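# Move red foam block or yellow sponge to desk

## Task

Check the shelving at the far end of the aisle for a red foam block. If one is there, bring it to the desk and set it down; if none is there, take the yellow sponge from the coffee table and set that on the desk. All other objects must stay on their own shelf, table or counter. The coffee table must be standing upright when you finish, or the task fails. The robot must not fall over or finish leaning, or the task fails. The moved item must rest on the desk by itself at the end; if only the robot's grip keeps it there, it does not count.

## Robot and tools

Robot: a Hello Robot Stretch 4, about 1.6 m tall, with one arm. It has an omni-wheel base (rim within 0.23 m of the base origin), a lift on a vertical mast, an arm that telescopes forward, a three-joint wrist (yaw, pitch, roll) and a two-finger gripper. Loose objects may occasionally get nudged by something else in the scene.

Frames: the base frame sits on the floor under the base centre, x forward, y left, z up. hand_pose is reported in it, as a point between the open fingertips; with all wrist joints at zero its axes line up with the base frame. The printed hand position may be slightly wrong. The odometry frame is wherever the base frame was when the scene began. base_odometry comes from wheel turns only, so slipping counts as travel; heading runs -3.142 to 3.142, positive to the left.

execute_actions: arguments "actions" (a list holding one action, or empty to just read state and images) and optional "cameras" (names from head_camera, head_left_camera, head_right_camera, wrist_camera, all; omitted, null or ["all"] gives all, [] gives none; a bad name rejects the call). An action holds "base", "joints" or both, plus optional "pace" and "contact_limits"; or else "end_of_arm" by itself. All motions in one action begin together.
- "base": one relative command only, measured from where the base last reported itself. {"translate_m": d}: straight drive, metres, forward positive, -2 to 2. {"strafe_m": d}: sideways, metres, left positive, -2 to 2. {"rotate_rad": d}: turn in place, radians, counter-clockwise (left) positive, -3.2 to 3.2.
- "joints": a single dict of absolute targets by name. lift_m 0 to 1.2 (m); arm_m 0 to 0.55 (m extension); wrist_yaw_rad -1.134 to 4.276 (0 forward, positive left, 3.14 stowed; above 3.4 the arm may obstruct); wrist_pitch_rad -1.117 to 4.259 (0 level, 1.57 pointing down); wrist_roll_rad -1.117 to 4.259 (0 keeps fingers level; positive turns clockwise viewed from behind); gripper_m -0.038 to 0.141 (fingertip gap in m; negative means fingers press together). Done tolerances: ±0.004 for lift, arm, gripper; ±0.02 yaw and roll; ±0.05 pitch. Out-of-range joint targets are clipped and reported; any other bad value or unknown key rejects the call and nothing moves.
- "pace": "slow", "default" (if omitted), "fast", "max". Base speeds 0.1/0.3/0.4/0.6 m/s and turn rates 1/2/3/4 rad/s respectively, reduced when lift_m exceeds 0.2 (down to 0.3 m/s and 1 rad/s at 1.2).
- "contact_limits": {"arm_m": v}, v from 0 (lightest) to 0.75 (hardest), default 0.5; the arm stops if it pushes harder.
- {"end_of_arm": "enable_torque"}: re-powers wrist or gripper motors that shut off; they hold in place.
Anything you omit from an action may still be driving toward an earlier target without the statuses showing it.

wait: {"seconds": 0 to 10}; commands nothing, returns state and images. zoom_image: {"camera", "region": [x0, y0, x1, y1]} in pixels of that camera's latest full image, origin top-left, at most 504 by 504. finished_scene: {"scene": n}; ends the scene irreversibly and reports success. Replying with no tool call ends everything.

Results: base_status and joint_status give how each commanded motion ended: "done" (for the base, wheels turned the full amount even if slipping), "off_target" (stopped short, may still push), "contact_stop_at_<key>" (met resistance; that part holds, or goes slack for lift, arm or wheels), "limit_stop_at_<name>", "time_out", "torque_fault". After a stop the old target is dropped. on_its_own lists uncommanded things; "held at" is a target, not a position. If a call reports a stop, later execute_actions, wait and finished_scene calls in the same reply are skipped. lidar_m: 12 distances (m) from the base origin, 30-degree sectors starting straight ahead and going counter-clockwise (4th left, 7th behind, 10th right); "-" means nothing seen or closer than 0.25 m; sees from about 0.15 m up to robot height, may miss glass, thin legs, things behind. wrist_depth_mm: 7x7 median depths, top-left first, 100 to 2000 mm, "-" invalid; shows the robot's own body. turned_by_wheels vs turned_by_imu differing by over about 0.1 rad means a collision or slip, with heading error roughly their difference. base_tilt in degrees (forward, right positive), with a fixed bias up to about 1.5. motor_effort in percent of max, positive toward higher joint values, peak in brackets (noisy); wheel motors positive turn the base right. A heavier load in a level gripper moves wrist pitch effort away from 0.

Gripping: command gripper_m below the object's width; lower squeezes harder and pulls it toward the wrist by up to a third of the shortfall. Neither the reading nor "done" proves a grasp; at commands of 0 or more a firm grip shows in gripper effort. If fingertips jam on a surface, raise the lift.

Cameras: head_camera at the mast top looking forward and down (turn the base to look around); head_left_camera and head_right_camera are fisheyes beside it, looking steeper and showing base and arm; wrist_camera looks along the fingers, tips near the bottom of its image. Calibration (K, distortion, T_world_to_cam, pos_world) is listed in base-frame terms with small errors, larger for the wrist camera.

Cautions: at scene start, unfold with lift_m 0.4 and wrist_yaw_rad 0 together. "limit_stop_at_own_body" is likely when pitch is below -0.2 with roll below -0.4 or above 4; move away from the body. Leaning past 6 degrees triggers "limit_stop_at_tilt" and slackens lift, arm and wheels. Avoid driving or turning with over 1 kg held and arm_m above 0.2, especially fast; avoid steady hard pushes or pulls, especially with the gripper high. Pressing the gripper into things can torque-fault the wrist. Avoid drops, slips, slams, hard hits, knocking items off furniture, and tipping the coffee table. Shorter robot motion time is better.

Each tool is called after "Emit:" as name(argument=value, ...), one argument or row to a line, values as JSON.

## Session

Emit:
execute_actions(
  actions=[],
)

Scene clock: 0.00 s.
base_odometry: x=+0.000 y=+0.000 heading=+0.000 (m, m, rad; odometry frame)
turned_by_wheels: +0.000 (rad since the last result)
turned_by_imu: +0.000 (rad since the last result)
base_tilt: forward=+0.0 right=-0.2 (deg)
lidar_m: 0.70 0.84 1.23 1.22 1.48 1.38 1.37 1.67 2.44 1.81 0.84 0.69
base_status: not commanded
joint_positions: lift_m=+0.287 arm_m=-0.002 wrist_yaw_rad=+3.084 wrist_pitch_rad=+0.000 wrist_roll_rad=+0.008 gripper_m=+0.057
joint_status: not commanded
motor_effort: lift_m=+20 arm_m=-1 wrist_yaw_rad=+0 wrist_pitch_rad=-5 wrist_roll_rad=+0 gripper_m=-4 wheel_0=-1 wheel_1=+0 wheel_2=+0 (%)
hand_pose: x=-0.1139 y=+0.1040 z=+0.4651 quat_wxyz=(+0.029, +0.000, +0.004, +1.000) (m; base frame)
wrist_depth_mm: 111 134 - 1397 - - - / 108 135 - 1499 - - - / 115 136 - 1499 - - - / 134 1618 - 1499 - - - / 1618 1708 - 1464 - - - / 1366 1255 1205 1308 1255 1499 1576 / 976 917 - - 991 1060 1098
pictures: head_camera, head_left_camera, head_right_camera, wrist_camera
camera_calibration (this result's frames):
wrist_camera: T_world_to_cam=[[0.0922197, 0.995083, 0.0361427, -0.119373], [0.0494399, 0.0316768, -0.998275, 0.511734], [-0.994511, 0.0938474, -0.0462756, 0.127927], [0, 0, 0, 1]] pos_world=[0.112933, 0.0905698, 0.521086]
Images, in order (width x height): head_camera 420x560, head_left_camera 420x672, head_right_camera 420x672, wrist_camera 616x392.

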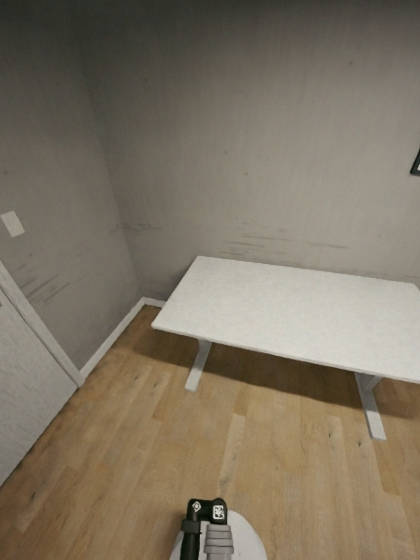

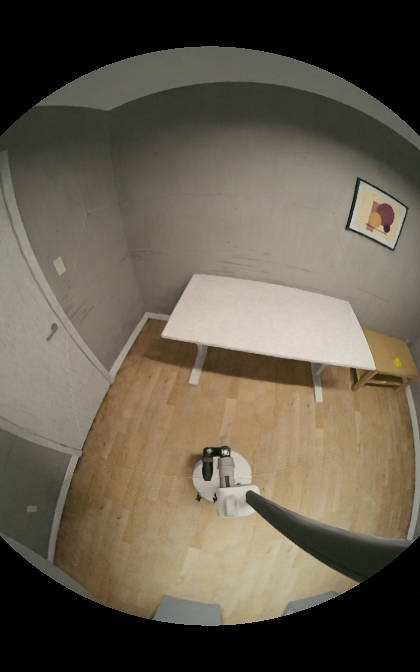

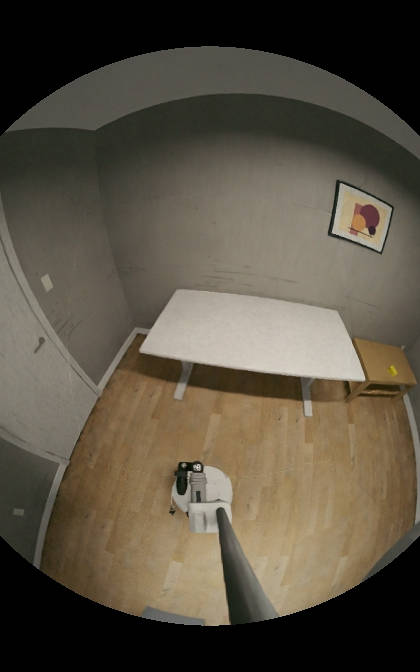

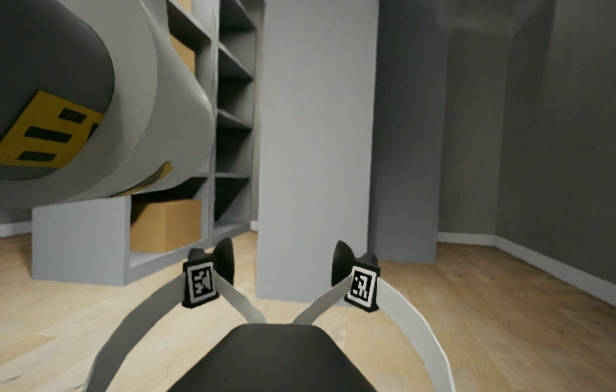

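Emit:
execute_actions(
  actions=[
    {"base":{"rotate_rad":2.84},"pace":"fast"},
  ],
  cameras=[],
)

Emit:
execute_actions(
  actions=[
    {"base":{"strafe_m":0.65},"joints":{"lift_m":0.4,"wrist_yaw_rad":0,"gripper_m":0.14},"pace":"max"},
  ],
  cameras=["head_camera"],
)

Emit:
execute_actions(
  actions=[
    {"base":{"translate_m":0.8},"pace":"max"},
  ],
)

Scene clock: 3.20 s.
base_odometry: x=+0.000 y=+0.000 heading=+2.839 (m, m, rad; odometry frame)
turned_by_wheels: +2.839 (rad since the last result)
turned_by_imu: +2.834 (rad since the last result)
base_tilt: forward=+0.0 right=-0.2 (deg)
lidar_m: 1.38 1.66 1.91 2.45 1.12 0.74 0.69 0.74 1.29 1.22 1.28 1.72
base_status: done
joint_positions: lift_m=+0.287 arm_m=-0.002 wrist_yaw_rad=+3.084 wrist_pitch_rad=+0.000 wrist_roll_rad=+0.008 gripper_m=+0.057
joint_status: not commanded
motor_effort: lift_m=+20(20) arm_m=-1(1) wrist_yaw_rad=+0(0) wrist_pitch_rad=-7(5) wrist_roll_rad=-1(0) gripper_m=-3(2) wheel_0=-5(12) wheel_1=-3(11) wheel_2=-3(11) (%)
hand_pose: x=-0.1139 y=+0.1040 z=+0.4651 quat_wxyz=(+0.029, +0.000, +0.004, +1.000) (m; base frame)
wrist_depth_mm: 111 134 1499 1618 1661 1756 1808 / 108 135 931 1576 1708 1756 1756 / 116 136 1118 1576 1229 1281 1863 / 134 1537 1576 1661 1661 1756 1863 / 1464 1576 1537 1661 1708 1863 1863 / 1229 1255 1205 1336 1229 1499 1464 / 931 917 - - 1008 1042 1060
pictures: none
No camera images: the call's "cameras" was empty. Leave "cameras" out to get every camera's image.

Scene clock: 5.67 s.
base_odometry: x=-0.194 y=-0.620 heading=+2.839 (m, m, rad; odometry frame)
turned_by_wheels: +0.000 (rad since the last result)
turned_by_imu: +0.001 (rad since the last result)
base_tilt: forward=+0.1 right=-0.2 (deg)
lidar_m: 1.38 1.39 1.92 1.79 1.43 0.77 0.74 0.78 1.01 1.85 1.96 1.43
base_status: done
joint_positions: lift_m=+0.400 arm_m=-0.002 wrist_yaw_rad=+0.000 wrist_pitch_rad=+0.000 wrist_roll_rad=+0.008 gripper_m=+0.140
joint_status: all done
motor_effort: lift_m=+23(33) arm_m=-1(1) wrist_yaw_rad=-1(6) wrist_pitch_rad=-7(4) wrist_roll_rad=-1(1) gripper_m=+1(8) wheel_0=-1(17) wheel_1=+1(16) wheel_2=+0(3) (%)
hand_pose: x=+0.4575 y=-0.0873 z=+0.5780 quat_wxyz=(+1.000, +0.004, +0.000, +0.000) (m; base frame)
wrist_depth_mm: 1025 1060 - - 1138 1160 - / 1060 1078 - - 1160 1182 - / 1060 1060 - - 1182 1205 - / 1078 1098 - - 1160 1182 - / 1098 1078 - - 1182 - - / 1098 1078 1397 1160 1160 1576 1921 / 1060 1098 - - 1205 1182 1281
pictures: head_camera
Images, in order (width x height): head_camera 420x560.

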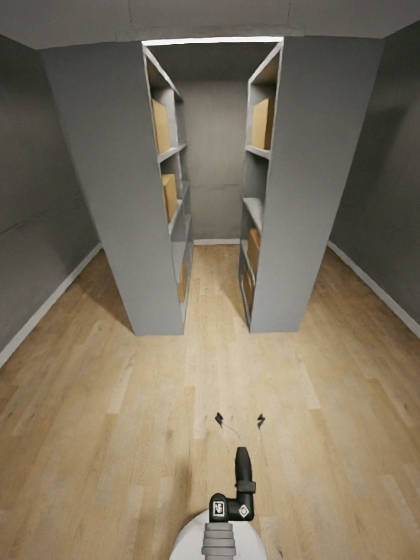

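Scene clock: 8.63 s.
base_odometry: x=-0.957 y=-0.383 heading=+2.839 (m, m, rad; odometry frame)
turned_by_wheels: +0.000 (rad since the last result)
turned_by_imu: +0.002 (rad since the last result)
base_tilt: forward=-0.1 right=-0.2 (deg)
lidar_m: 1.12 0.62 0.79 1.85 1.92 1.89 1.54 1.60 1.94 1.89 0.82 0.64
base_status: done
joint_positions: lift_m=+0.400 arm_m=-0.002 wrist_yaw_rad=+0.000 wrist_pitch_rad=+0.000 wrist_roll_rad=+0.008 gripper_m=+0.140
joint_status: not commanded
motor_effort: lift_m=+22(22) arm_m=-1(1) wrist_yaw_rad=-1(1) wrist_pitch_rad=-5(7) wrist_roll_rad=-2(1) gripper_m=+1(1) wheel_0=+4(12) wheel_1=+2(10) wheel_2=-2(16) (%)
hand_pose: x=+0.4575 y=-0.0874 z=+0.5780 quat_wxyz=(+1.000, +0.004, +0.000, +0.000) (m; base frame)
wrist_depth_mm: 866 1098 - - 842 459 355 / 1098 1138 - - 1008 382 355 / 1118 1138 - - 707 377 362 / 1118 1160 - - 691 370 362 / 1060 960 - - 691 368 366 / 768 854 1430 1255 691 368 373 / 691 1060 - - 668 370 370
pictures: head_camera, head_left_camera, head_right_camera, wrist_camera
camera_calibration (this result's frames):
wrist_camera: T_world_to_cam=[[-0.0343136, -0.998757, 0.0361422, -0.102068], [-0.0475223, -0.034492, -0.998274, 0.64084], [0.998281, -0.035972, -0.0462797, -0.203656], [0, 0, 0, 1]] pos_world=[0.230257, -0.087163, 0.633998]
Images, in order (width x height): head_camera 420x560, head_left_camera 420x672, head_right_camera 420x672, wrist_camera 616x392.

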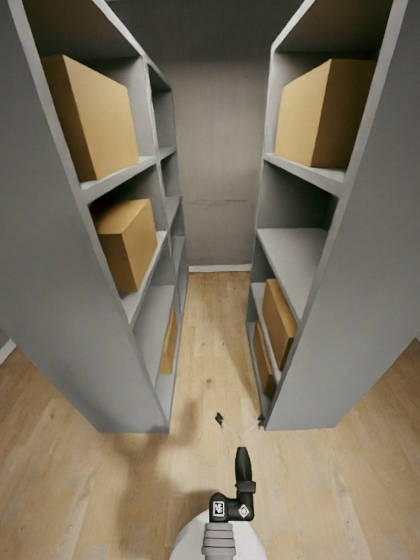

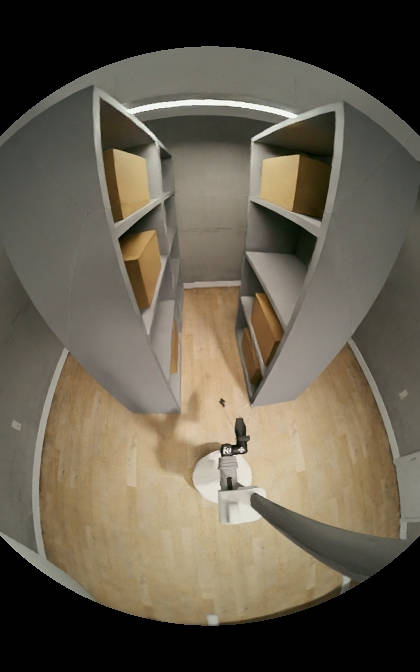

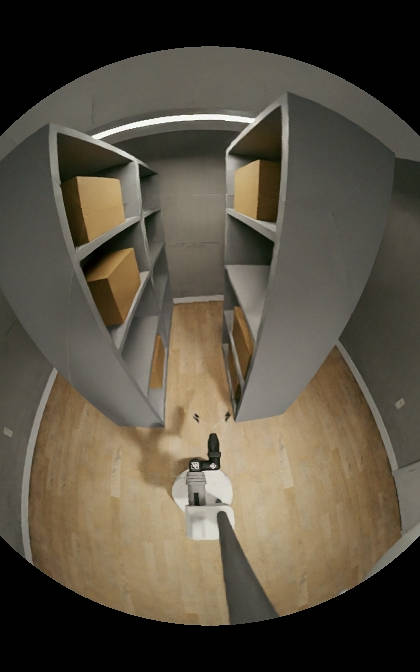

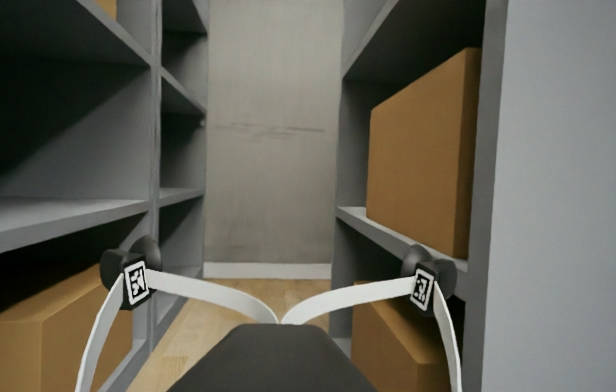

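Emit:
execute_actions(
  actions=[
    {"base":{"translate_m":0.5},"pace":"max"},
  ],
  cameras=[],
)

Emit:
execute_actions(
  actions=[
    {"base":{"rotate_rad":0.055},"pace":"fast"},
  ],
  cameras=[],
)

Emit:
execute_actions(
  actions=[
    {"base":{"translate_m":1.3},"pace":"fast"},
  ],
)

Scene clock: 13.33 s.
base_odometry: x=-1.435 y=-0.234 heading=+2.840 (m, m, rad; odometry frame)
turned_by_wheels: +0.001 (rad since the last result)
turned_by_imu: +0.001 (rad since the last result)
base_tilt: forward=+0.0 right=-0.2 (deg)
lidar_m: 1.34 0.44 0.30 0.30 1.94 2.39 2.09 2.11 1.97 0.31 0.28 0.41
base_status: done
joint_positions: lift_m=+0.400 arm_m=-0.002 wrist_yaw_rad=+0.000 wrist_pitch_rad=+0.000 wrist_roll_rad=+0.008 gripper_m=+0.140
joint_status: not commanded
motor_effort: lift_m=+22(22) arm_m=-1(1) wrist_yaw_rad=+0(0) wrist_pitch_rad=-7(6) wrist_roll_rad=-2(0) gripper_m=-3(1) wheel_0=+3(13) wheel_1=+3(10) wheel_2=+1(19) (%)
hand_pose: x=+0.4575 y=-0.0874 z=+0.5780 quat_wxyz=(+1.000, +0.004, +0.000, +0.000) (m; base frame)
wrist_depth_mm: 654 1537 1618 1661 707 661 289 / 668 1430 1618 1708 715 389 286 / 668 1537 1618 1661 732 387 285 / 668 1661 1661 1708 732 382 283 / 676 1576 1708 1708 723 377 281 / 676 1281 1430 1576 750 322 273 / 691 1118 - - 750 768 253
pictures: none
No camera images: the call's "cameras" was empty. Leave "cameras" out to get every camera's image.

Scene clock: 13.90 s.
base_odometry: x=-1.435 y=-0.234 heading=+2.894 (m, m, rad; odometry frame)
turned_by_wheels: +0.054 (rad since the last result)
turned_by_imu: +0.054 (rad since the last result)
base_tilt: forward=+0.1 right=-0.3 (deg)
lidar_m: 1.11 0.42 0.29 0.29 1.95 2.36 2.11 2.15 1.92 0.32 0.29 0.43
base_status: done
joint_positions: lift_m=+0.400 arm_m=-0.002 wrist_yaw_rad=+0.000 wrist_pitch_rad=+0.000 wrist_roll_rad=+0.008 gripper_m=+0.140
joint_status: not commanded
motor_effort: lift_m=+22(22) arm_m=-1(1) wrist_yaw_rad=-1(1) wrist_pitch_rad=-4(6) wrist_roll_rad=-3(3) gripper_m=+0(1) wheel_0=-5(9) wheel_1=-2(9) wheel_2=-3(4) (%)
hand_pose: x=+0.4575 y=-0.0874 z=+0.5780 quat_wxyz=(+1.000, +0.004, +0.000, +0.000) (m; base frame)
wrist_depth_mm: 668 1008 1618 1661 1618 707 329 / 668 1229 1661 1661 1708 715 327 / 683 1576 1618 1618 1708 723 322 / 691 1308 1708 1661 741 715 319 / 691 759 1708 1661 732 455 317 / 699 768 1336 1537 741 399 300 / 634 1025 - - 732 741 759
pictures: none
No camera images: the call's "cameras" was empty. Leave "cameras" out to get every camera's image.

Scene clock: 18.43 s.
base_odometry: x=-2.695 y=+0.084 heading=+2.895 (m, m, rad; odometry frame)
turned_by_wheels: +0.000 (rad since the last result)
turned_by_imu: +0.002 (rad since the last result)
base_tilt: forward=+0.0 right=-0.2 (deg)
lidar_m: 0.61 0.38 0.26 0.25 0.28 0.42 1.19 0.44 0.45 0.75 0.81 0.63
base_status: done
joint_positions: lift_m=+0.400 arm_m=-0.002 wrist_yaw_rad=+0.000 wrist_pitch_rad=+0.000 wrist_roll_rad=+0.008 gripper_m=+0.140
joint_status: not commanded
motor_effort: lift_m=+22(22) arm_m=-1(1) wrist_yaw_rad=-1(1) wrist_pitch_rad=-5(6) wrist_roll_rad=-1(0) gripper_m=+0(2) wheel_0=+4(11) wheel_1=+4(10) wheel_2=-2(22) (%)
hand_pose: x=+0.4575 y=-0.0874 z=+0.5780 quat_wxyz=(+1.000, +0.004, +0.000, +0.000) (m; base frame)
wrist_depth_mm: 382 382 387 392 394 397 399 / 384 389 389 392 397 402 407 / 387 389 397 399 399 407 407 / 392 394 397 402 404 407 410 / 397 394 399 402 407 415 415 / 397 399 404 404 413 418 421 / 402 407 - - 415 424 421
pictures: head_camera, head_left_camera, head_right_camera, wrist_camera
camera_calibration (this result's frames):
wrist_camera: T_world_to_cam=[[-0.0343058, -0.998758, 0.036142, -0.102069], [-0.0475211, -0.0344923, -0.998275, 0.64084], [0.998281, -0.0359641, -0.0462788, -0.203656], [0, 0, 0, 1]] pos_world=[0.230258, -0.0871625, 0.633998]
Images, in order (width x height): head_camera 420x560, head_left_camera 420x672, head_right_camera 420x672, wrist_camera 616x392.

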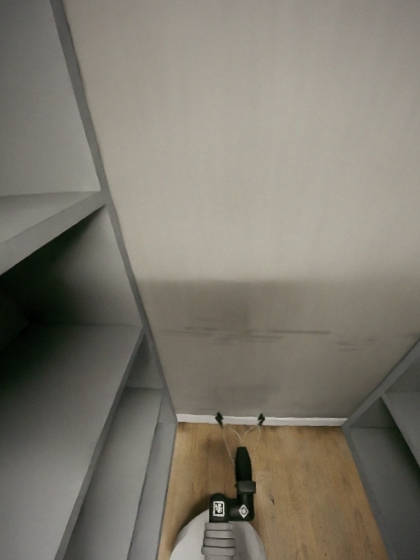

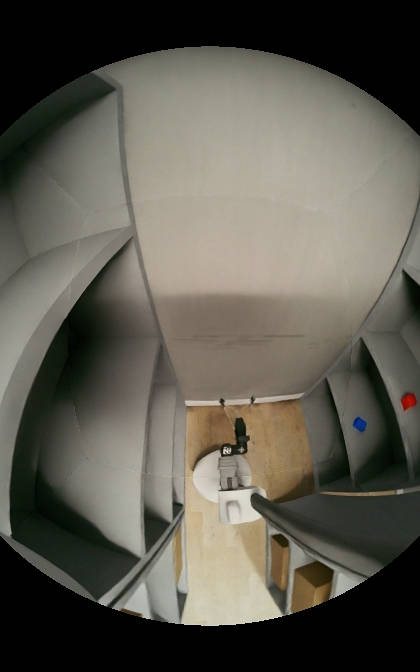

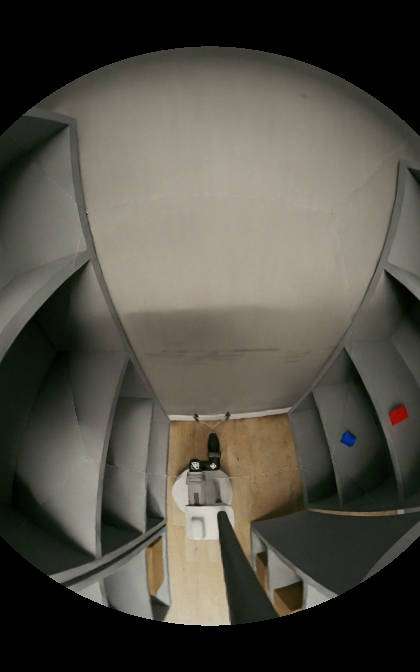

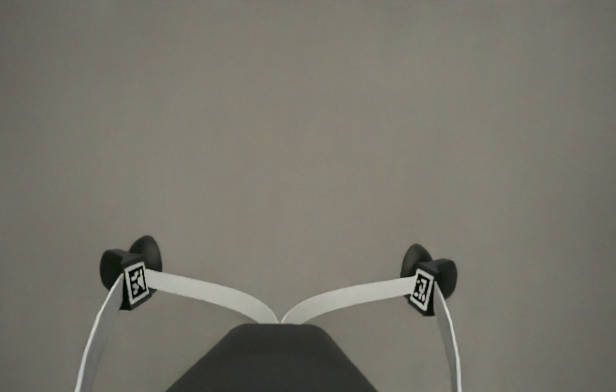

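Emit:
execute_actions(
  actions=[
    {"base":{"rotate_rad":-1.59},"joints":{"lift_m":0.86},"pace":"fast"},
  ],
  cameras=[],
)

Emit:
execute_actions(
  actions=[
    {"base":{"strafe_m":0.17},"joints":{"arm_m":0.25},"pace":"fast"},
  ],
  cameras=["head_camera","wrist_camera"],
)

Scene clock: 62.07 s.
base_odometry: x=-2.695 y=+0.084 heading=+1.305 (m, m, rad; odometry frame)
turned_by_wheels: -1.589 (rad since the last result)
turned_by_imu: -1.587 (rad since the last result)
base_tilt: forward=+0.1 right=-0.2 (deg)
lidar_m: 0.75 0.80 0.62 0.61 0.38 0.29 0.26 0.27 0.40 1.13 0.45 0.45
base_status: done
joint_positions: lift_m=+0.860 arm_m=-0.002 wrist_yaw_rad=+0.000 wrist_pitch_rad=+0.000 wrist_roll_rad=+0.008 gripper_m=+0.140
joint_status: all done
motor_effort: lift_m=+24(23) arm_m=-1(1) wrist_yaw_rad=+0(1) wrist_pitch_rad=-7(4) wrist_roll_rad=+0(2) gripper_m=-1(3) wheel_0=+5(10) wheel_1=+2(12) wheel_2=+3(10) (%)
hand_pose: x=+0.4575 y=-0.0875 z=+1.0379 quat_wxyz=(+1.000, +0.004, +0.000, +0.000) (m; base frame)
wrist_depth_mm: 854 842 809 788 676 439 317 / 946 946 976 991 647 436 315 / 946 960 960 991 640 430 312 / 904 976 991 991 715 421 309 / 580 539 647 676 559 418 307 / 991 976 1008 976 564 394 306 / 991 991 - - 591 389 304
pictures: none
No camera images: the call's "cameras" was empty. Leave "cameras" out to get every camera's image.

Scene clock: 63.67 s.
base_odometry: x=-2.859 y=+0.128 heading=+1.305 (m, m, rad; odometry frame)
turned_by_wheels: +0.000 (rad since the last result)
turned_by_imu: +0.000 (rad since the last result)
base_tilt: forward=+0.2 right=-0.2 (deg)
lidar_m: 0.74 0.65 0.44 0.44 0.40 0.26 0.27 0.32 0.38 1.10 0.56 0.68
base_status: done
joint_positions: lift_m=+0.860 arm_m=+0.249 wrist_yaw_rad=+0.000 wrist_pitch_rad=+0.000 wrist_roll_rad=+0.008 gripper_m=+0.140
joint_status: all done
motor_effort: lift_m=+24(24) arm_m=+5(5) wrist_yaw_rad=-1(2) wrist_pitch_rad=-5(7) wrist_roll_rad=+0(0) gripper_m=-2(2) wheel_0=-3(14) wheel_1=+0(13) wheel_2=+0(3) (%)
hand_pose: x=+0.7085 y=-0.0874 z=+1.0379 quat_wxyz=(+1.000, +0.004, +0.000, +0.000) (m; base frame)
wrist_depth_mm: 699 723 732 732 741 654 455 / 723 723 732 732 750 640 452 / 715 732 741 750 778 640 452 / 715 741 750 759 768 627 445 / 421 342 353 469 492 525 433 / 297 300 301 307 312 320 320 / 741 750 - - 788 574 439
pictures: head_camera, wrist_camera
camera_calibration (this result's frames):
wrist_camera: T_world_to_cam=[[-0.0341625, -0.998763, 0.0361384, -0.110134], [-0.0474126, -0.0344992, -0.998279, 1.11178], [0.998291, -0.0358171, -0.0461753, -0.433057], [0, 0, 0, 1]] pos_world=[0.481267, -0.0871535, 1.09385]
Images, in order (width x height): head_camera 420x560, wrist_camera 616x392.

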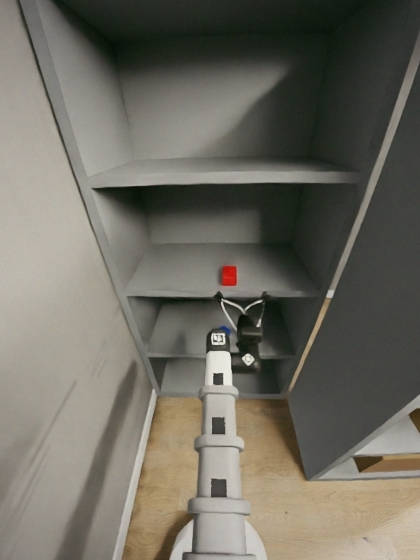

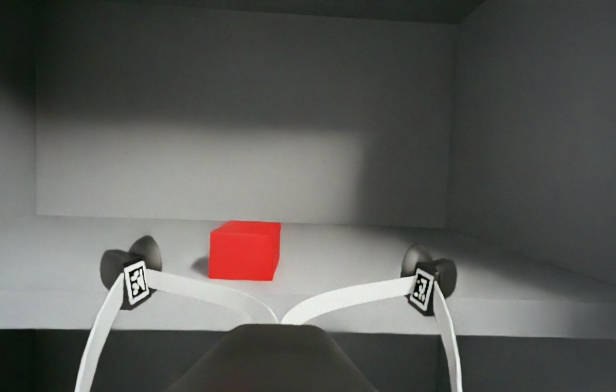

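Emit:
execute_actions(
  actions=[
    {"base":{"strafe_m":0.035},"joints":{"arm_m":0.42,"lift_m":0.836}},
  ],
  cameras=["wrist_camera"],
)

Emit:
execute_actions(
  actions=[
    {"joints":{"gripper_m":0.015}},
  ],
  cameras=["wrist_camera"],
)

Emit:
execute_actions(
  actions=[
    {"base":{"translate_m":0.03},"joints":{"lift_m":0.87}},
  ],
  cameras=["wrist_camera"],
)

Scene clock: 66.50 s.
base_odometry: x=-2.893 y=+0.138 heading=+1.305 (m, m, rad; odometry frame)
turned_by_wheels: +0.000 (rad since the last result)
turned_by_imu: +0.000 (rad since the last result)
base_tilt: forward=+0.1 right=-0.2 (deg)
lidar_m: 0.76 0.60 0.43 0.39 0.39 0.29 0.25 0.28 0.38 1.16 0.59 0.76
base_status: done
joint_positions: lift_m=+0.836 arm_m=+0.419 wrist_yaw_rad=+0.000 wrist_pitch_rad=+0.000 wrist_roll_rad=+0.008 gripper_m=+0.140
joint_status: all done
motor_effort: lift_m=+14(20) arm_m=+5(5) wrist_yaw_rad=+0(1) wrist_pitch_rad=-4(6) wrist_roll_rad=-1(2) gripper_m=-3(1) wheel_0=-3(12) wheel_1=+3(10) wheel_2=+0(0) (%)
hand_pose: x=+0.8785 y=-0.0874 z=+1.0147 quat_wxyz=(+1.000, +0.004, +0.000, +0.000) (m; base frame)
wrist_depth_mm: 559 554 564 580 574 585 504 / 559 564 564 574 585 597 500 / 554 569 574 580 591 597 496 / 569 569 574 591 591 603 500 / 325 270 208 172 382 410 430 / 198 187 174 173 193 224 233 / 144 145 - - 153 156 160
pictures: wrist_camera
camera_calibration (this result's frames):
wrist_camera: T_world_to_cam=[[-0.034308, -0.998758, 0.0361382, -0.103404], [-0.0474122, -0.0344923, -0.99828, 1.09669], [0.998286, -0.0359623, -0.0461699, -0.603796], [0, 0, 0, 1]] pos_world=[0.65121, -0.0871624, 1.07066]
Images, in order (width x height): wrist_camera 616x392.

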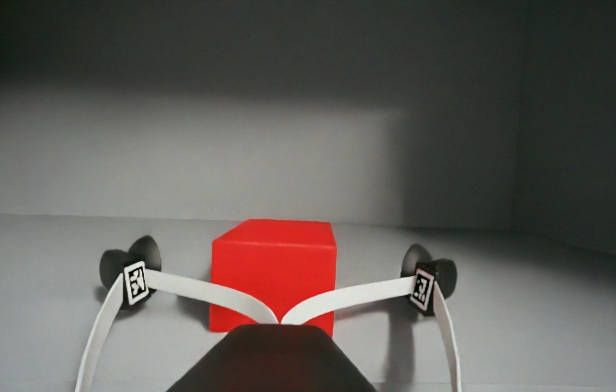

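Scene clock: 68.73 s.
base_odometry: x=-2.893 y=+0.138 heading=+1.305 (m, m, rad; odometry frame)
turned_by_wheels: +0.000 (rad since the last result)
turned_by_imu: +0.000 (rad since the last result)
base_tilt: forward=+0.1 right=-0.2 (deg)
lidar_m: 0.76 0.59 0.44 0.37 0.39 0.29 0.25 0.27 0.37 1.11 0.59 0.73
base_status: not commanded
joint_positions: lift_m=+0.836 arm_m=+0.419 wrist_yaw_rad=+0.000 wrist_pitch_rad=+0.000 wrist_roll_rad=+0.008 gripper_m=+0.015
joint_status: all done
motor_effort: lift_m=+14(15) arm_m=+5(5) wrist_yaw_rad=+0(1) wrist_pitch_rad=-6(5) wrist_roll_rad=+0(2) gripper_m=-22(21) wheel_0=-4(3) wheel_1=+3(3) wheel_2=+0(0) (%)
hand_pose: x=+0.8785 y=-0.0874 z=+1.0147 quat_wxyz=(+1.000, +0.004, +0.000, +0.000) (m; base frame)
wrist_depth_mm: 549 559 569 569 574 585 508 / 559 559 564 574 580 591 504 / 564 569 569 580 591 597 492 / 564 574 580 585 591 603 496 / 322 338 187 157 384 404 427 / 198 175 156 157 185 225 232 / 143 145 - - 153 149 160
pictures: wrist_camera
camera_calibration (this result's frames):
wrist_camera: T_world_to_cam=[[-0.0343103, -0.998758, 0.0361382, -0.103403], [-0.0474122, -0.0344921, -0.99828, 1.09669], [0.998286, -0.0359646, -0.0461699, -0.603798], [0, 0, 0, 1]] pos_world=[0.651212, -0.0871626, 1.07066]
Images, in order (width x height): wrist_camera 616x392.

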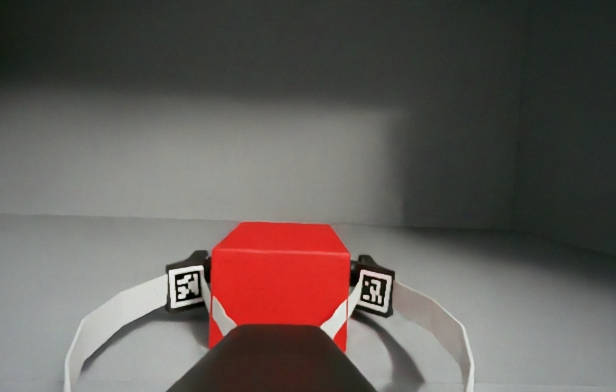

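Scene clock: 69.70 s.
base_odometry: x=-2.885 y=+0.166 heading=+1.306 (m, m, rad; odometry frame)
turned_by_wheels: +0.000 (rad since the last result)
turned_by_imu: +0.001 (rad since the last result)
base_tilt: forward=+0.1 right=-0.3 (deg)
lidar_m: 0.71 0.61 0.43 0.39 0.43 0.31 0.30 0.32 0.44 1.11 0.58 0.71
base_status: done
joint_positions: lift_m=+0.870 arm_m=+0.419 wrist_yaw_rad=+0.000 wrist_pitch_rad=+0.000 wrist_roll_rad=+0.008 gripper_m=+0.015
joint_status: all done
motor_effort: lift_m=+25(27) arm_m=+5(5) wrist_yaw_rad=+0(0) wrist_pitch_rad=-5(7) wrist_roll_rad=-2(1) gripper_m=-21(23) wheel_0=+4(8) wheel_1=+4(10) wheel_2=-4(20) (%)
hand_pose: x=+0.8785 y=-0.0874 z=+1.0478 quat_wxyz=(+1.000, +0.004, +0.000, +0.000) (m; base frame)
wrist_depth_mm: 525 530 539 539 549 559 504 / 530 535 539 539 554 559 500 / 530 539 544 554 569 569 500 / 535 549 549 564 564 574 492 / 462 473 186 157 549 580 480 / 282 176 156 157 188 320 332 / 203 206 - - 218 213 229
pictures: wrist_camera
camera_calibration (this result's frames):
wrist_camera: T_world_to_cam=[[-0.034301, -0.998758, 0.0361469, -0.104614], [-0.0476651, -0.0344922, -0.998268, 1.12991], [0.998274, -0.0359645, -0.0464228, -0.602019], [0, 0, 0, 1]] pos_world=[0.651249, -0.0871626, 1.10379]
Images, in order (width x height): wrist_camera 616x392.

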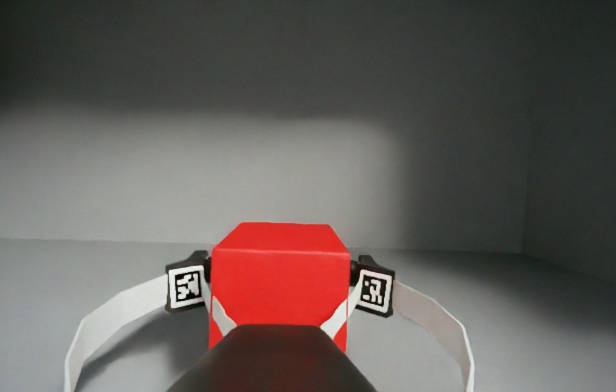

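Emit:
execute_actions(
  actions=[
    {"joints":{"arm_m":0},"pace":"fast"},
  ],
  cameras=[],
)

Emit:
execute_actions(
  actions=[
    {"base":{"rotate_rad":-1.575}},
  ],
  cameras=[],
)

Emit:
execute_actions(
  actions=[
    {"base":{"translate_m":0.75},"joints":{"lift_m":0.75},"pace":"fast"},
  ],
  cameras=["head_camera","wrist_camera"],
)

Scene clock: 73.23 s.
base_odometry: x=-2.885 y=+0.166 heading=+1.306 (m, m, rad; odometry frame)
turned_by_wheels: +0.000 (rad since the last result)
turned_by_imu: +0.000 (rad since the last result)
base_tilt: forward=+0.0 right=-0.2 (deg)
lidar_m: 0.74 0.62 0.42 0.40 0.40 0.31 0.30 0.30 0.44 1.11 0.60 0.72
base_status: not commanded
joint_positions: lift_m=+0.870 arm_m=+0.001 wrist_yaw_rad=+0.000 wrist_pitch_rad=+0.000 wrist_roll_rad=+0.008 gripper_m=+0.015
joint_status: all done
motor_effort: lift_m=+25(24) arm_m=-5(6) wrist_yaw_rad=+0(0) wrist_pitch_rad=-8(5) wrist_roll_rad=-2(0) gripper_m=-21(23) wheel_0=+4(4) wheel_1=+5(5) wheel_2=-4(4) (%)
hand_pose: x=+0.4603 y=-0.0875 z=+1.0477 quat_wxyz=(+1.000, +0.004, +0.000, +0.000) (m; base frame)
wrist_depth_mm: 683 809 788 778 759 676 539 / 691 931 946 960 976 715 530 / 691 960 960 976 960 691 544 / 707 946 960 960 976 699 544 / 535 569 186 157 559 574 544 / 715 176 156 157 187 640 549 / 699 960 - - 1008 634 549
pictures: none
No camera images: the call's "cameras" was empty. Leave "cameras" out to get every camera's image.

Scene clock: 75.30 s.
base_odometry: x=-2.885 y=+0.166 heading=-0.268 (m, m, rad; odometry frame)
turned_by_wheels: -1.574 (rad since the last result)
turned_by_imu: -1.572 (rad since the last result)
base_tilt: forward=+0.0 right=-0.2 (deg)
lidar_m: 1.13 0.58 0.73 0.73 0.60 0.44 0.39 0.42 0.29 0.26 0.31 0.42
base_status: done
joint_positions: lift_m=+0.870 arm_m=+0.001 wrist_yaw_rad=+0.000 wrist_pitch_rad=+0.000 wrist_roll_rad=+0.008 gripper_m=+0.015
joint_status: not commanded
motor_effort: lift_m=+24(25) arm_m=-5(5) wrist_yaw_rad=+0(1) wrist_pitch_rad=-7(6) wrist_roll_rad=-1(1) gripper_m=-21(25) wheel_0=+5(11) wheel_1=+5(10) wheel_2=+3(11) (%)
hand_pose: x=+0.4603 y=-0.0874 z=+1.0478 quat_wxyz=(+1.000, +0.004, +0.000, +0.000) (m; base frame)
wrist_depth_mm: 842 960 - - 878 741 307 / 1118 1118 - - 1160 539 306 / 1098 1098 - - 820 525 303 / 1098 1118 - - 809 544 300 / 699 1138 186 157 732 539 301 / 768 175 157 157 188 402 303 / 640 1008 - - 1118 1078 304
pictures: none
No camera images: the call's "cameras" was empty. Leave "cameras" out to get every camera's image.

Scene clock: 78.67 s.
base_odometry: x=-2.162 y=-0.032 heading=-0.268 (m, m, rad; odometry frame)
turned_by_wheels: +0.001 (rad since the last result)
turned_by_imu: +0.002 (rad since the last result)
base_tilt: forward=+0.0 right=-0.2 (deg)
lidar_m: 2.79 0.42 0.28 0.26 0.29 1.21 1.15 0.43 0.30 0.28 0.29 0.45
base_status: done
joint_positions: lift_m=+0.750 arm_m=+0.001 wrist_yaw_rad=+0.000 wrist_pitch_rad=+0.000 wrist_roll_rad=+0.008 gripper_m=+0.015
joint_status: all done
motor_effort: lift_m=+15(23) arm_m=-5(5) wrist_yaw_rad=+0(0) wrist_pitch_rad=-7(5) wrist_roll_rad=-1(0) gripper_m=-23(25) wheel_0=+5(10) wheel_1=+3(9) wheel_2=-1(14) (%)
hand_pose: x=+0.4603 y=-0.0874 z=+0.9285 quat_wxyz=(+1.000, +0.004, +0.000, +0.000) (m; base frame)
wrist_depth_mm: - - - - - 445 413 / - - - - - 442 418 / - - - - - 436 424 / - - - - - 433 336 / - - 186 156 - 430 430 / - 176 156 157 187 433 436 / 1808 1863 - - 1863 433 436
pictures: head_camera, wrist_camera
camera_calibration (this result's frames):
wrist_camera: T_world_to_cam=[[-0.034381, -0.998754, 0.0361599, -0.11465], [-0.047869, -0.0344941, -0.998258, 0.991037], [0.998262, -0.0360521, -0.0466234, -0.189861], [0, 0, 0, 1]] pos_world=[0.233029, -0.0871676, 0.984604]
Images, in order (width x height): head_camera 420x560, wrist_camera 616x392.

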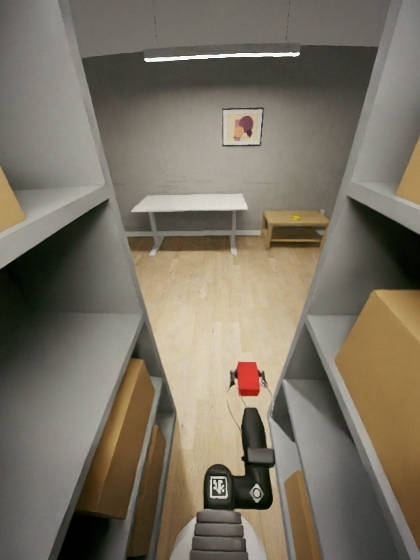

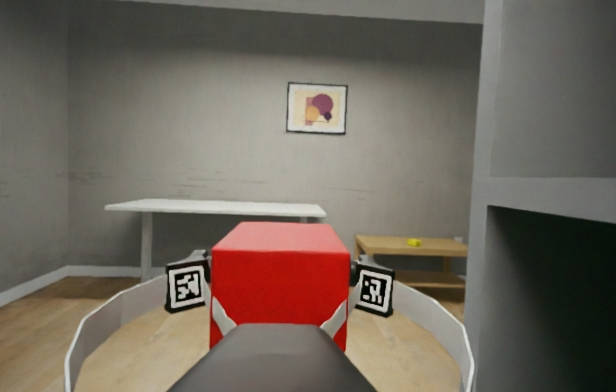

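Emit:
execute_actions(
  actions=[
    {"base":{"translate_m":2.0},"joints":{"arm_m":0.49,"lift_m":0.63},"pace":"fast"},
  ],
  cameras=["head_camera","wrist_camera"],
)

Scene clock: 85.63 s.
base_odometry: x=-0.233 y=-0.561 heading=-0.267 (m, m, rad; odometry frame)
turned_by_wheels: +0.000 (rad since the last result)
turned_by_imu: +0.004 (rad since the last result)
base_tilt: forward=+0.1 right=-0.2 (deg)
lidar_m: 0.78 0.83 1.13 1.80 1.93 1.36 1.34 1.33 1.96 1.86 1.39 0.82
base_status: done
joint_positions: lift_m=+0.630 arm_m=+0.489 wrist_yaw_rad=+0.000 wrist_pitch_rad=+0.000 wrist_roll_rad=+0.008 gripper_m=+0.015
joint_status: all done
motor_effort: lift_m=+15(17) arm_m=+5(5) wrist_yaw_rad=-1(1) wrist_pitch_rad=-6(8) wrist_roll_rad=+0(0) gripper_m=-25(22) wheel_0=+6(11) wheel_1=+2(10) wheel_2=-2(10) (%)
hand_pose: x=+0.9485 y=-0.0874 z=+0.8086 quat_wxyz=(+1.000, +0.004, +0.000, +0.000) (m; base frame)
wrist_depth_mm: 831 842 831 842 866 866 878 / 820 831 842 854 854 878 854 / 831 842 854 854 878 891 891 / 831 842 866 866 878 891 904 / 591 615 186 156 691 891 891 / 359 175 156 157 187 413 891 / 260 266 - - 281 272 293
pictures: head_camera, wrist_camera
camera_calibration (this result's frames):
wrist_camera: T_world_to_cam=[[-0.034155, -0.998762, 0.0361599, -0.0936738], [-0.0478, -0.0345071, -0.998261, 0.894564], [0.998273, -0.0358241, -0.0465623, -0.682905], [0, 0, 0, 1]] pos_world=[0.721286, -0.0871535, 0.864597]
Images, in order (width x height): head_camera 420x560, wrist_camera 616x392.

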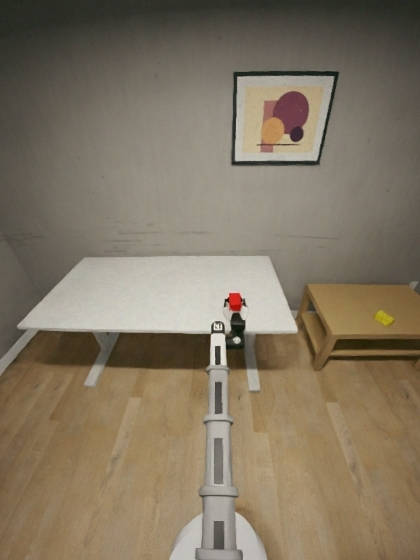

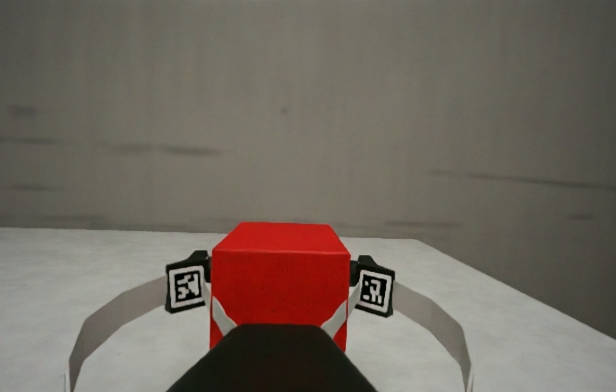

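Emit:
execute_actions(
  actions=[
    {"joints":{"lift_m":0.567}},
  ],
  cameras=[],
)

Emit:
execute_actions(
  actions=[
    {"joints":{"gripper_m":0.1}},
  ],
  cameras=[],
)

Emit:
execute_actions(
  actions=[
    {"joints":{"arm_m":0.25},"pace":"fast"},
  ],
  cameras=["head_camera","wrist_camera"],
)

Scene clock: 89.87 s.
base_odometry: x=-0.233 y=-0.561 heading=-0.267 (m, m, rad; odometry frame)
turned_by_wheels: +0.000 (rad since the last result)
turned_by_imu: +0.000 (rad since the last result)
base_tilt: forward=+0.0 right=-0.2 (deg)
lidar_m: 0.79 0.82 1.16 1.78 1.90 1.37 1.32 1.36 1.99 1.87 1.42 0.82
base_status: not commanded
joint_positions: lift_m=+0.567 arm_m=+0.489 wrist_yaw_rad=+0.000 wrist_pitch_rad=+0.000 wrist_roll_rad=+0.008 gripper_m=+0.015
joint_status: all done
motor_effort: lift_m=+15(15) arm_m=+5(5) wrist_yaw_rad=+0(1) wrist_pitch_rad=-7(6) wrist_roll_rad=-2(1) gripper_m=-24(23) wheel_0=+6(5) wheel_1=+2(2) wheel_2=-2(3) (%)
hand_pose: x=+0.9485 y=-0.0874 z=+0.7456 quat_wxyz=(+1.000, +0.004, +0.000, +0.000) (m; base frame)
wrist_depth_mm: 820 820 831 831 842 854 866 / 820 831 831 842 854 866 878 / 820 854 866 866 866 866 891 / 831 842 854 854 878 891 904 / 329 343 186 157 392 413 904 / 202 175 156 157 187 229 237 / 145 147 - - 156 152 163
pictures: none
No camera images: the call's "cameras" was empty. Leave "cameras" out to get every camera's image.

Scene clock: 91.53 s.
base_odometry: x=-0.233 y=-0.561 heading=-0.267 (m, m, rad; odometry frame)
turned_by_wheels: +0.000 (rad since the last result)
turned_by_imu: +0.000 (rad since the last result)
base_tilt: forward=+0.1 right=-0.2 (deg)
lidar_m: 0.78 0.81 1.14 1.79 1.91 1.36 1.35 1.36 1.98 1.87 1.43 0.83
base_status: not commanded
joint_positions: lift_m=+0.567 arm_m=+0.489 wrist_yaw_rad=+0.000 wrist_pitch_rad=+0.000 wrist_roll_rad=+0.008 gripper_m=+0.100
joint_status: all done
motor_effort: lift_m=+14(14) arm_m=+5(5) wrist_yaw_rad=-1(0) wrist_pitch_rad=-6(4) wrist_roll_rad=-1(1) gripper_m=-4(26) wheel_0=+5(5) wheel_1=+2(3) wheel_2=-2(3) (%)
hand_pose: x=+0.9485 y=-0.0874 z=+0.7456 quat_wxyz=(+1.000, +0.004, +0.000, +0.000) (m; base frame)
wrist_depth_mm: 809 820 831 842 854 854 878 / 820 831 831 842 866 891 891 / 842 831 842 854 866 878 878 / 842 820 854 866 891 878 891 / 330 342 212 174 389 415 891 / 202 180 174 173 190 231 237 / 146 140 - - 156 158 163
pictures: none
No camera images: the call's "cameras" was empty. Leave "cameras" out to get every camera's image.

Scene clock: 93.07 s.
base_odometry: x=-0.233 y=-0.561 heading=-0.267 (m, m, rad; odometry frame)
turned_by_wheels: +0.000 (rad since the last result)
turned_by_imu: +0.000 (rad since the last result)
base_tilt: forward=+0.1 right=-0.3 (deg)
lidar_m: 0.78 0.83 1.16 1.80 1.91 1.35 1.34 1.36 1.95 1.87 1.40 0.83
base_status: not commanded
joint_positions: lift_m=+0.567 arm_m=+0.251 wrist_yaw_rad=+0.000 wrist_pitch_rad=+0.000 wrist_roll_rad=+0.008 gripper_m=+0.100
joint_status: all done
motor_effort: lift_m=+15(14) arm_m=-5(4) wrist_yaw_rad=+0(1) wrist_pitch_rad=-7(6) wrist_roll_rad=-1(2) gripper_m=-3(1) wheel_0=+5(5) wheel_1=+3(2) wheel_2=-3(2) (%)
hand_pose: x=+0.7103 y=-0.0875 z=+0.7456 quat_wxyz=(+1.000, +0.004, +0.000, +0.000) (m; base frame)
wrist_depth_mm: 1025 1042 1042 1078 1098 1098 1098 / 1060 1060 1078 1078 1078 1098 1098 / 1060 1078 1078 1078 1118 1118 1118 / 917 1042 1098 1118 1118 1138 1138 / 332 343 359 375 394 418 1160 / 1098 314 320 322 327 1118 904 / 1078 1098 - - 1182 1160 1160
pictures: head_camera, wrist_camera
camera_calibration (this result's frames):
wrist_camera: T_world_to_cam=[[-0.0345307, -0.99875, 0.0361531, -0.099371], [-0.047616, -0.0344895, -0.99827, 0.820253], [0.998269, -0.0361925, -0.0463655, -0.448144], [0, 0, 0, 1]] pos_world=[0.482994, -0.0871761, 0.801648]
Images, in order (width x height): head_camera 420x560, wrist_camera 616x392.

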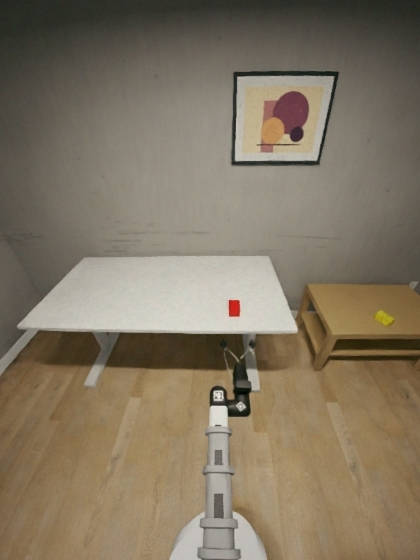

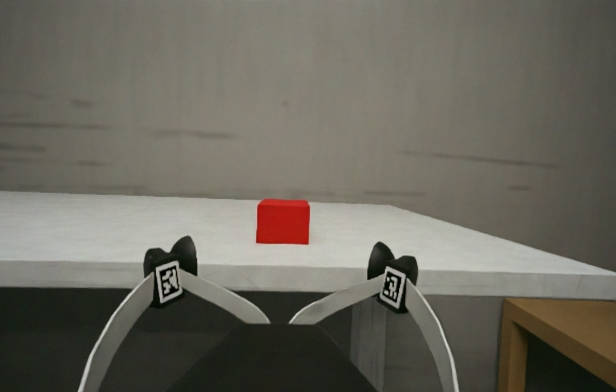

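Emit:
finished_scene(
  scene=2,
)

The scene is finished: the task was done.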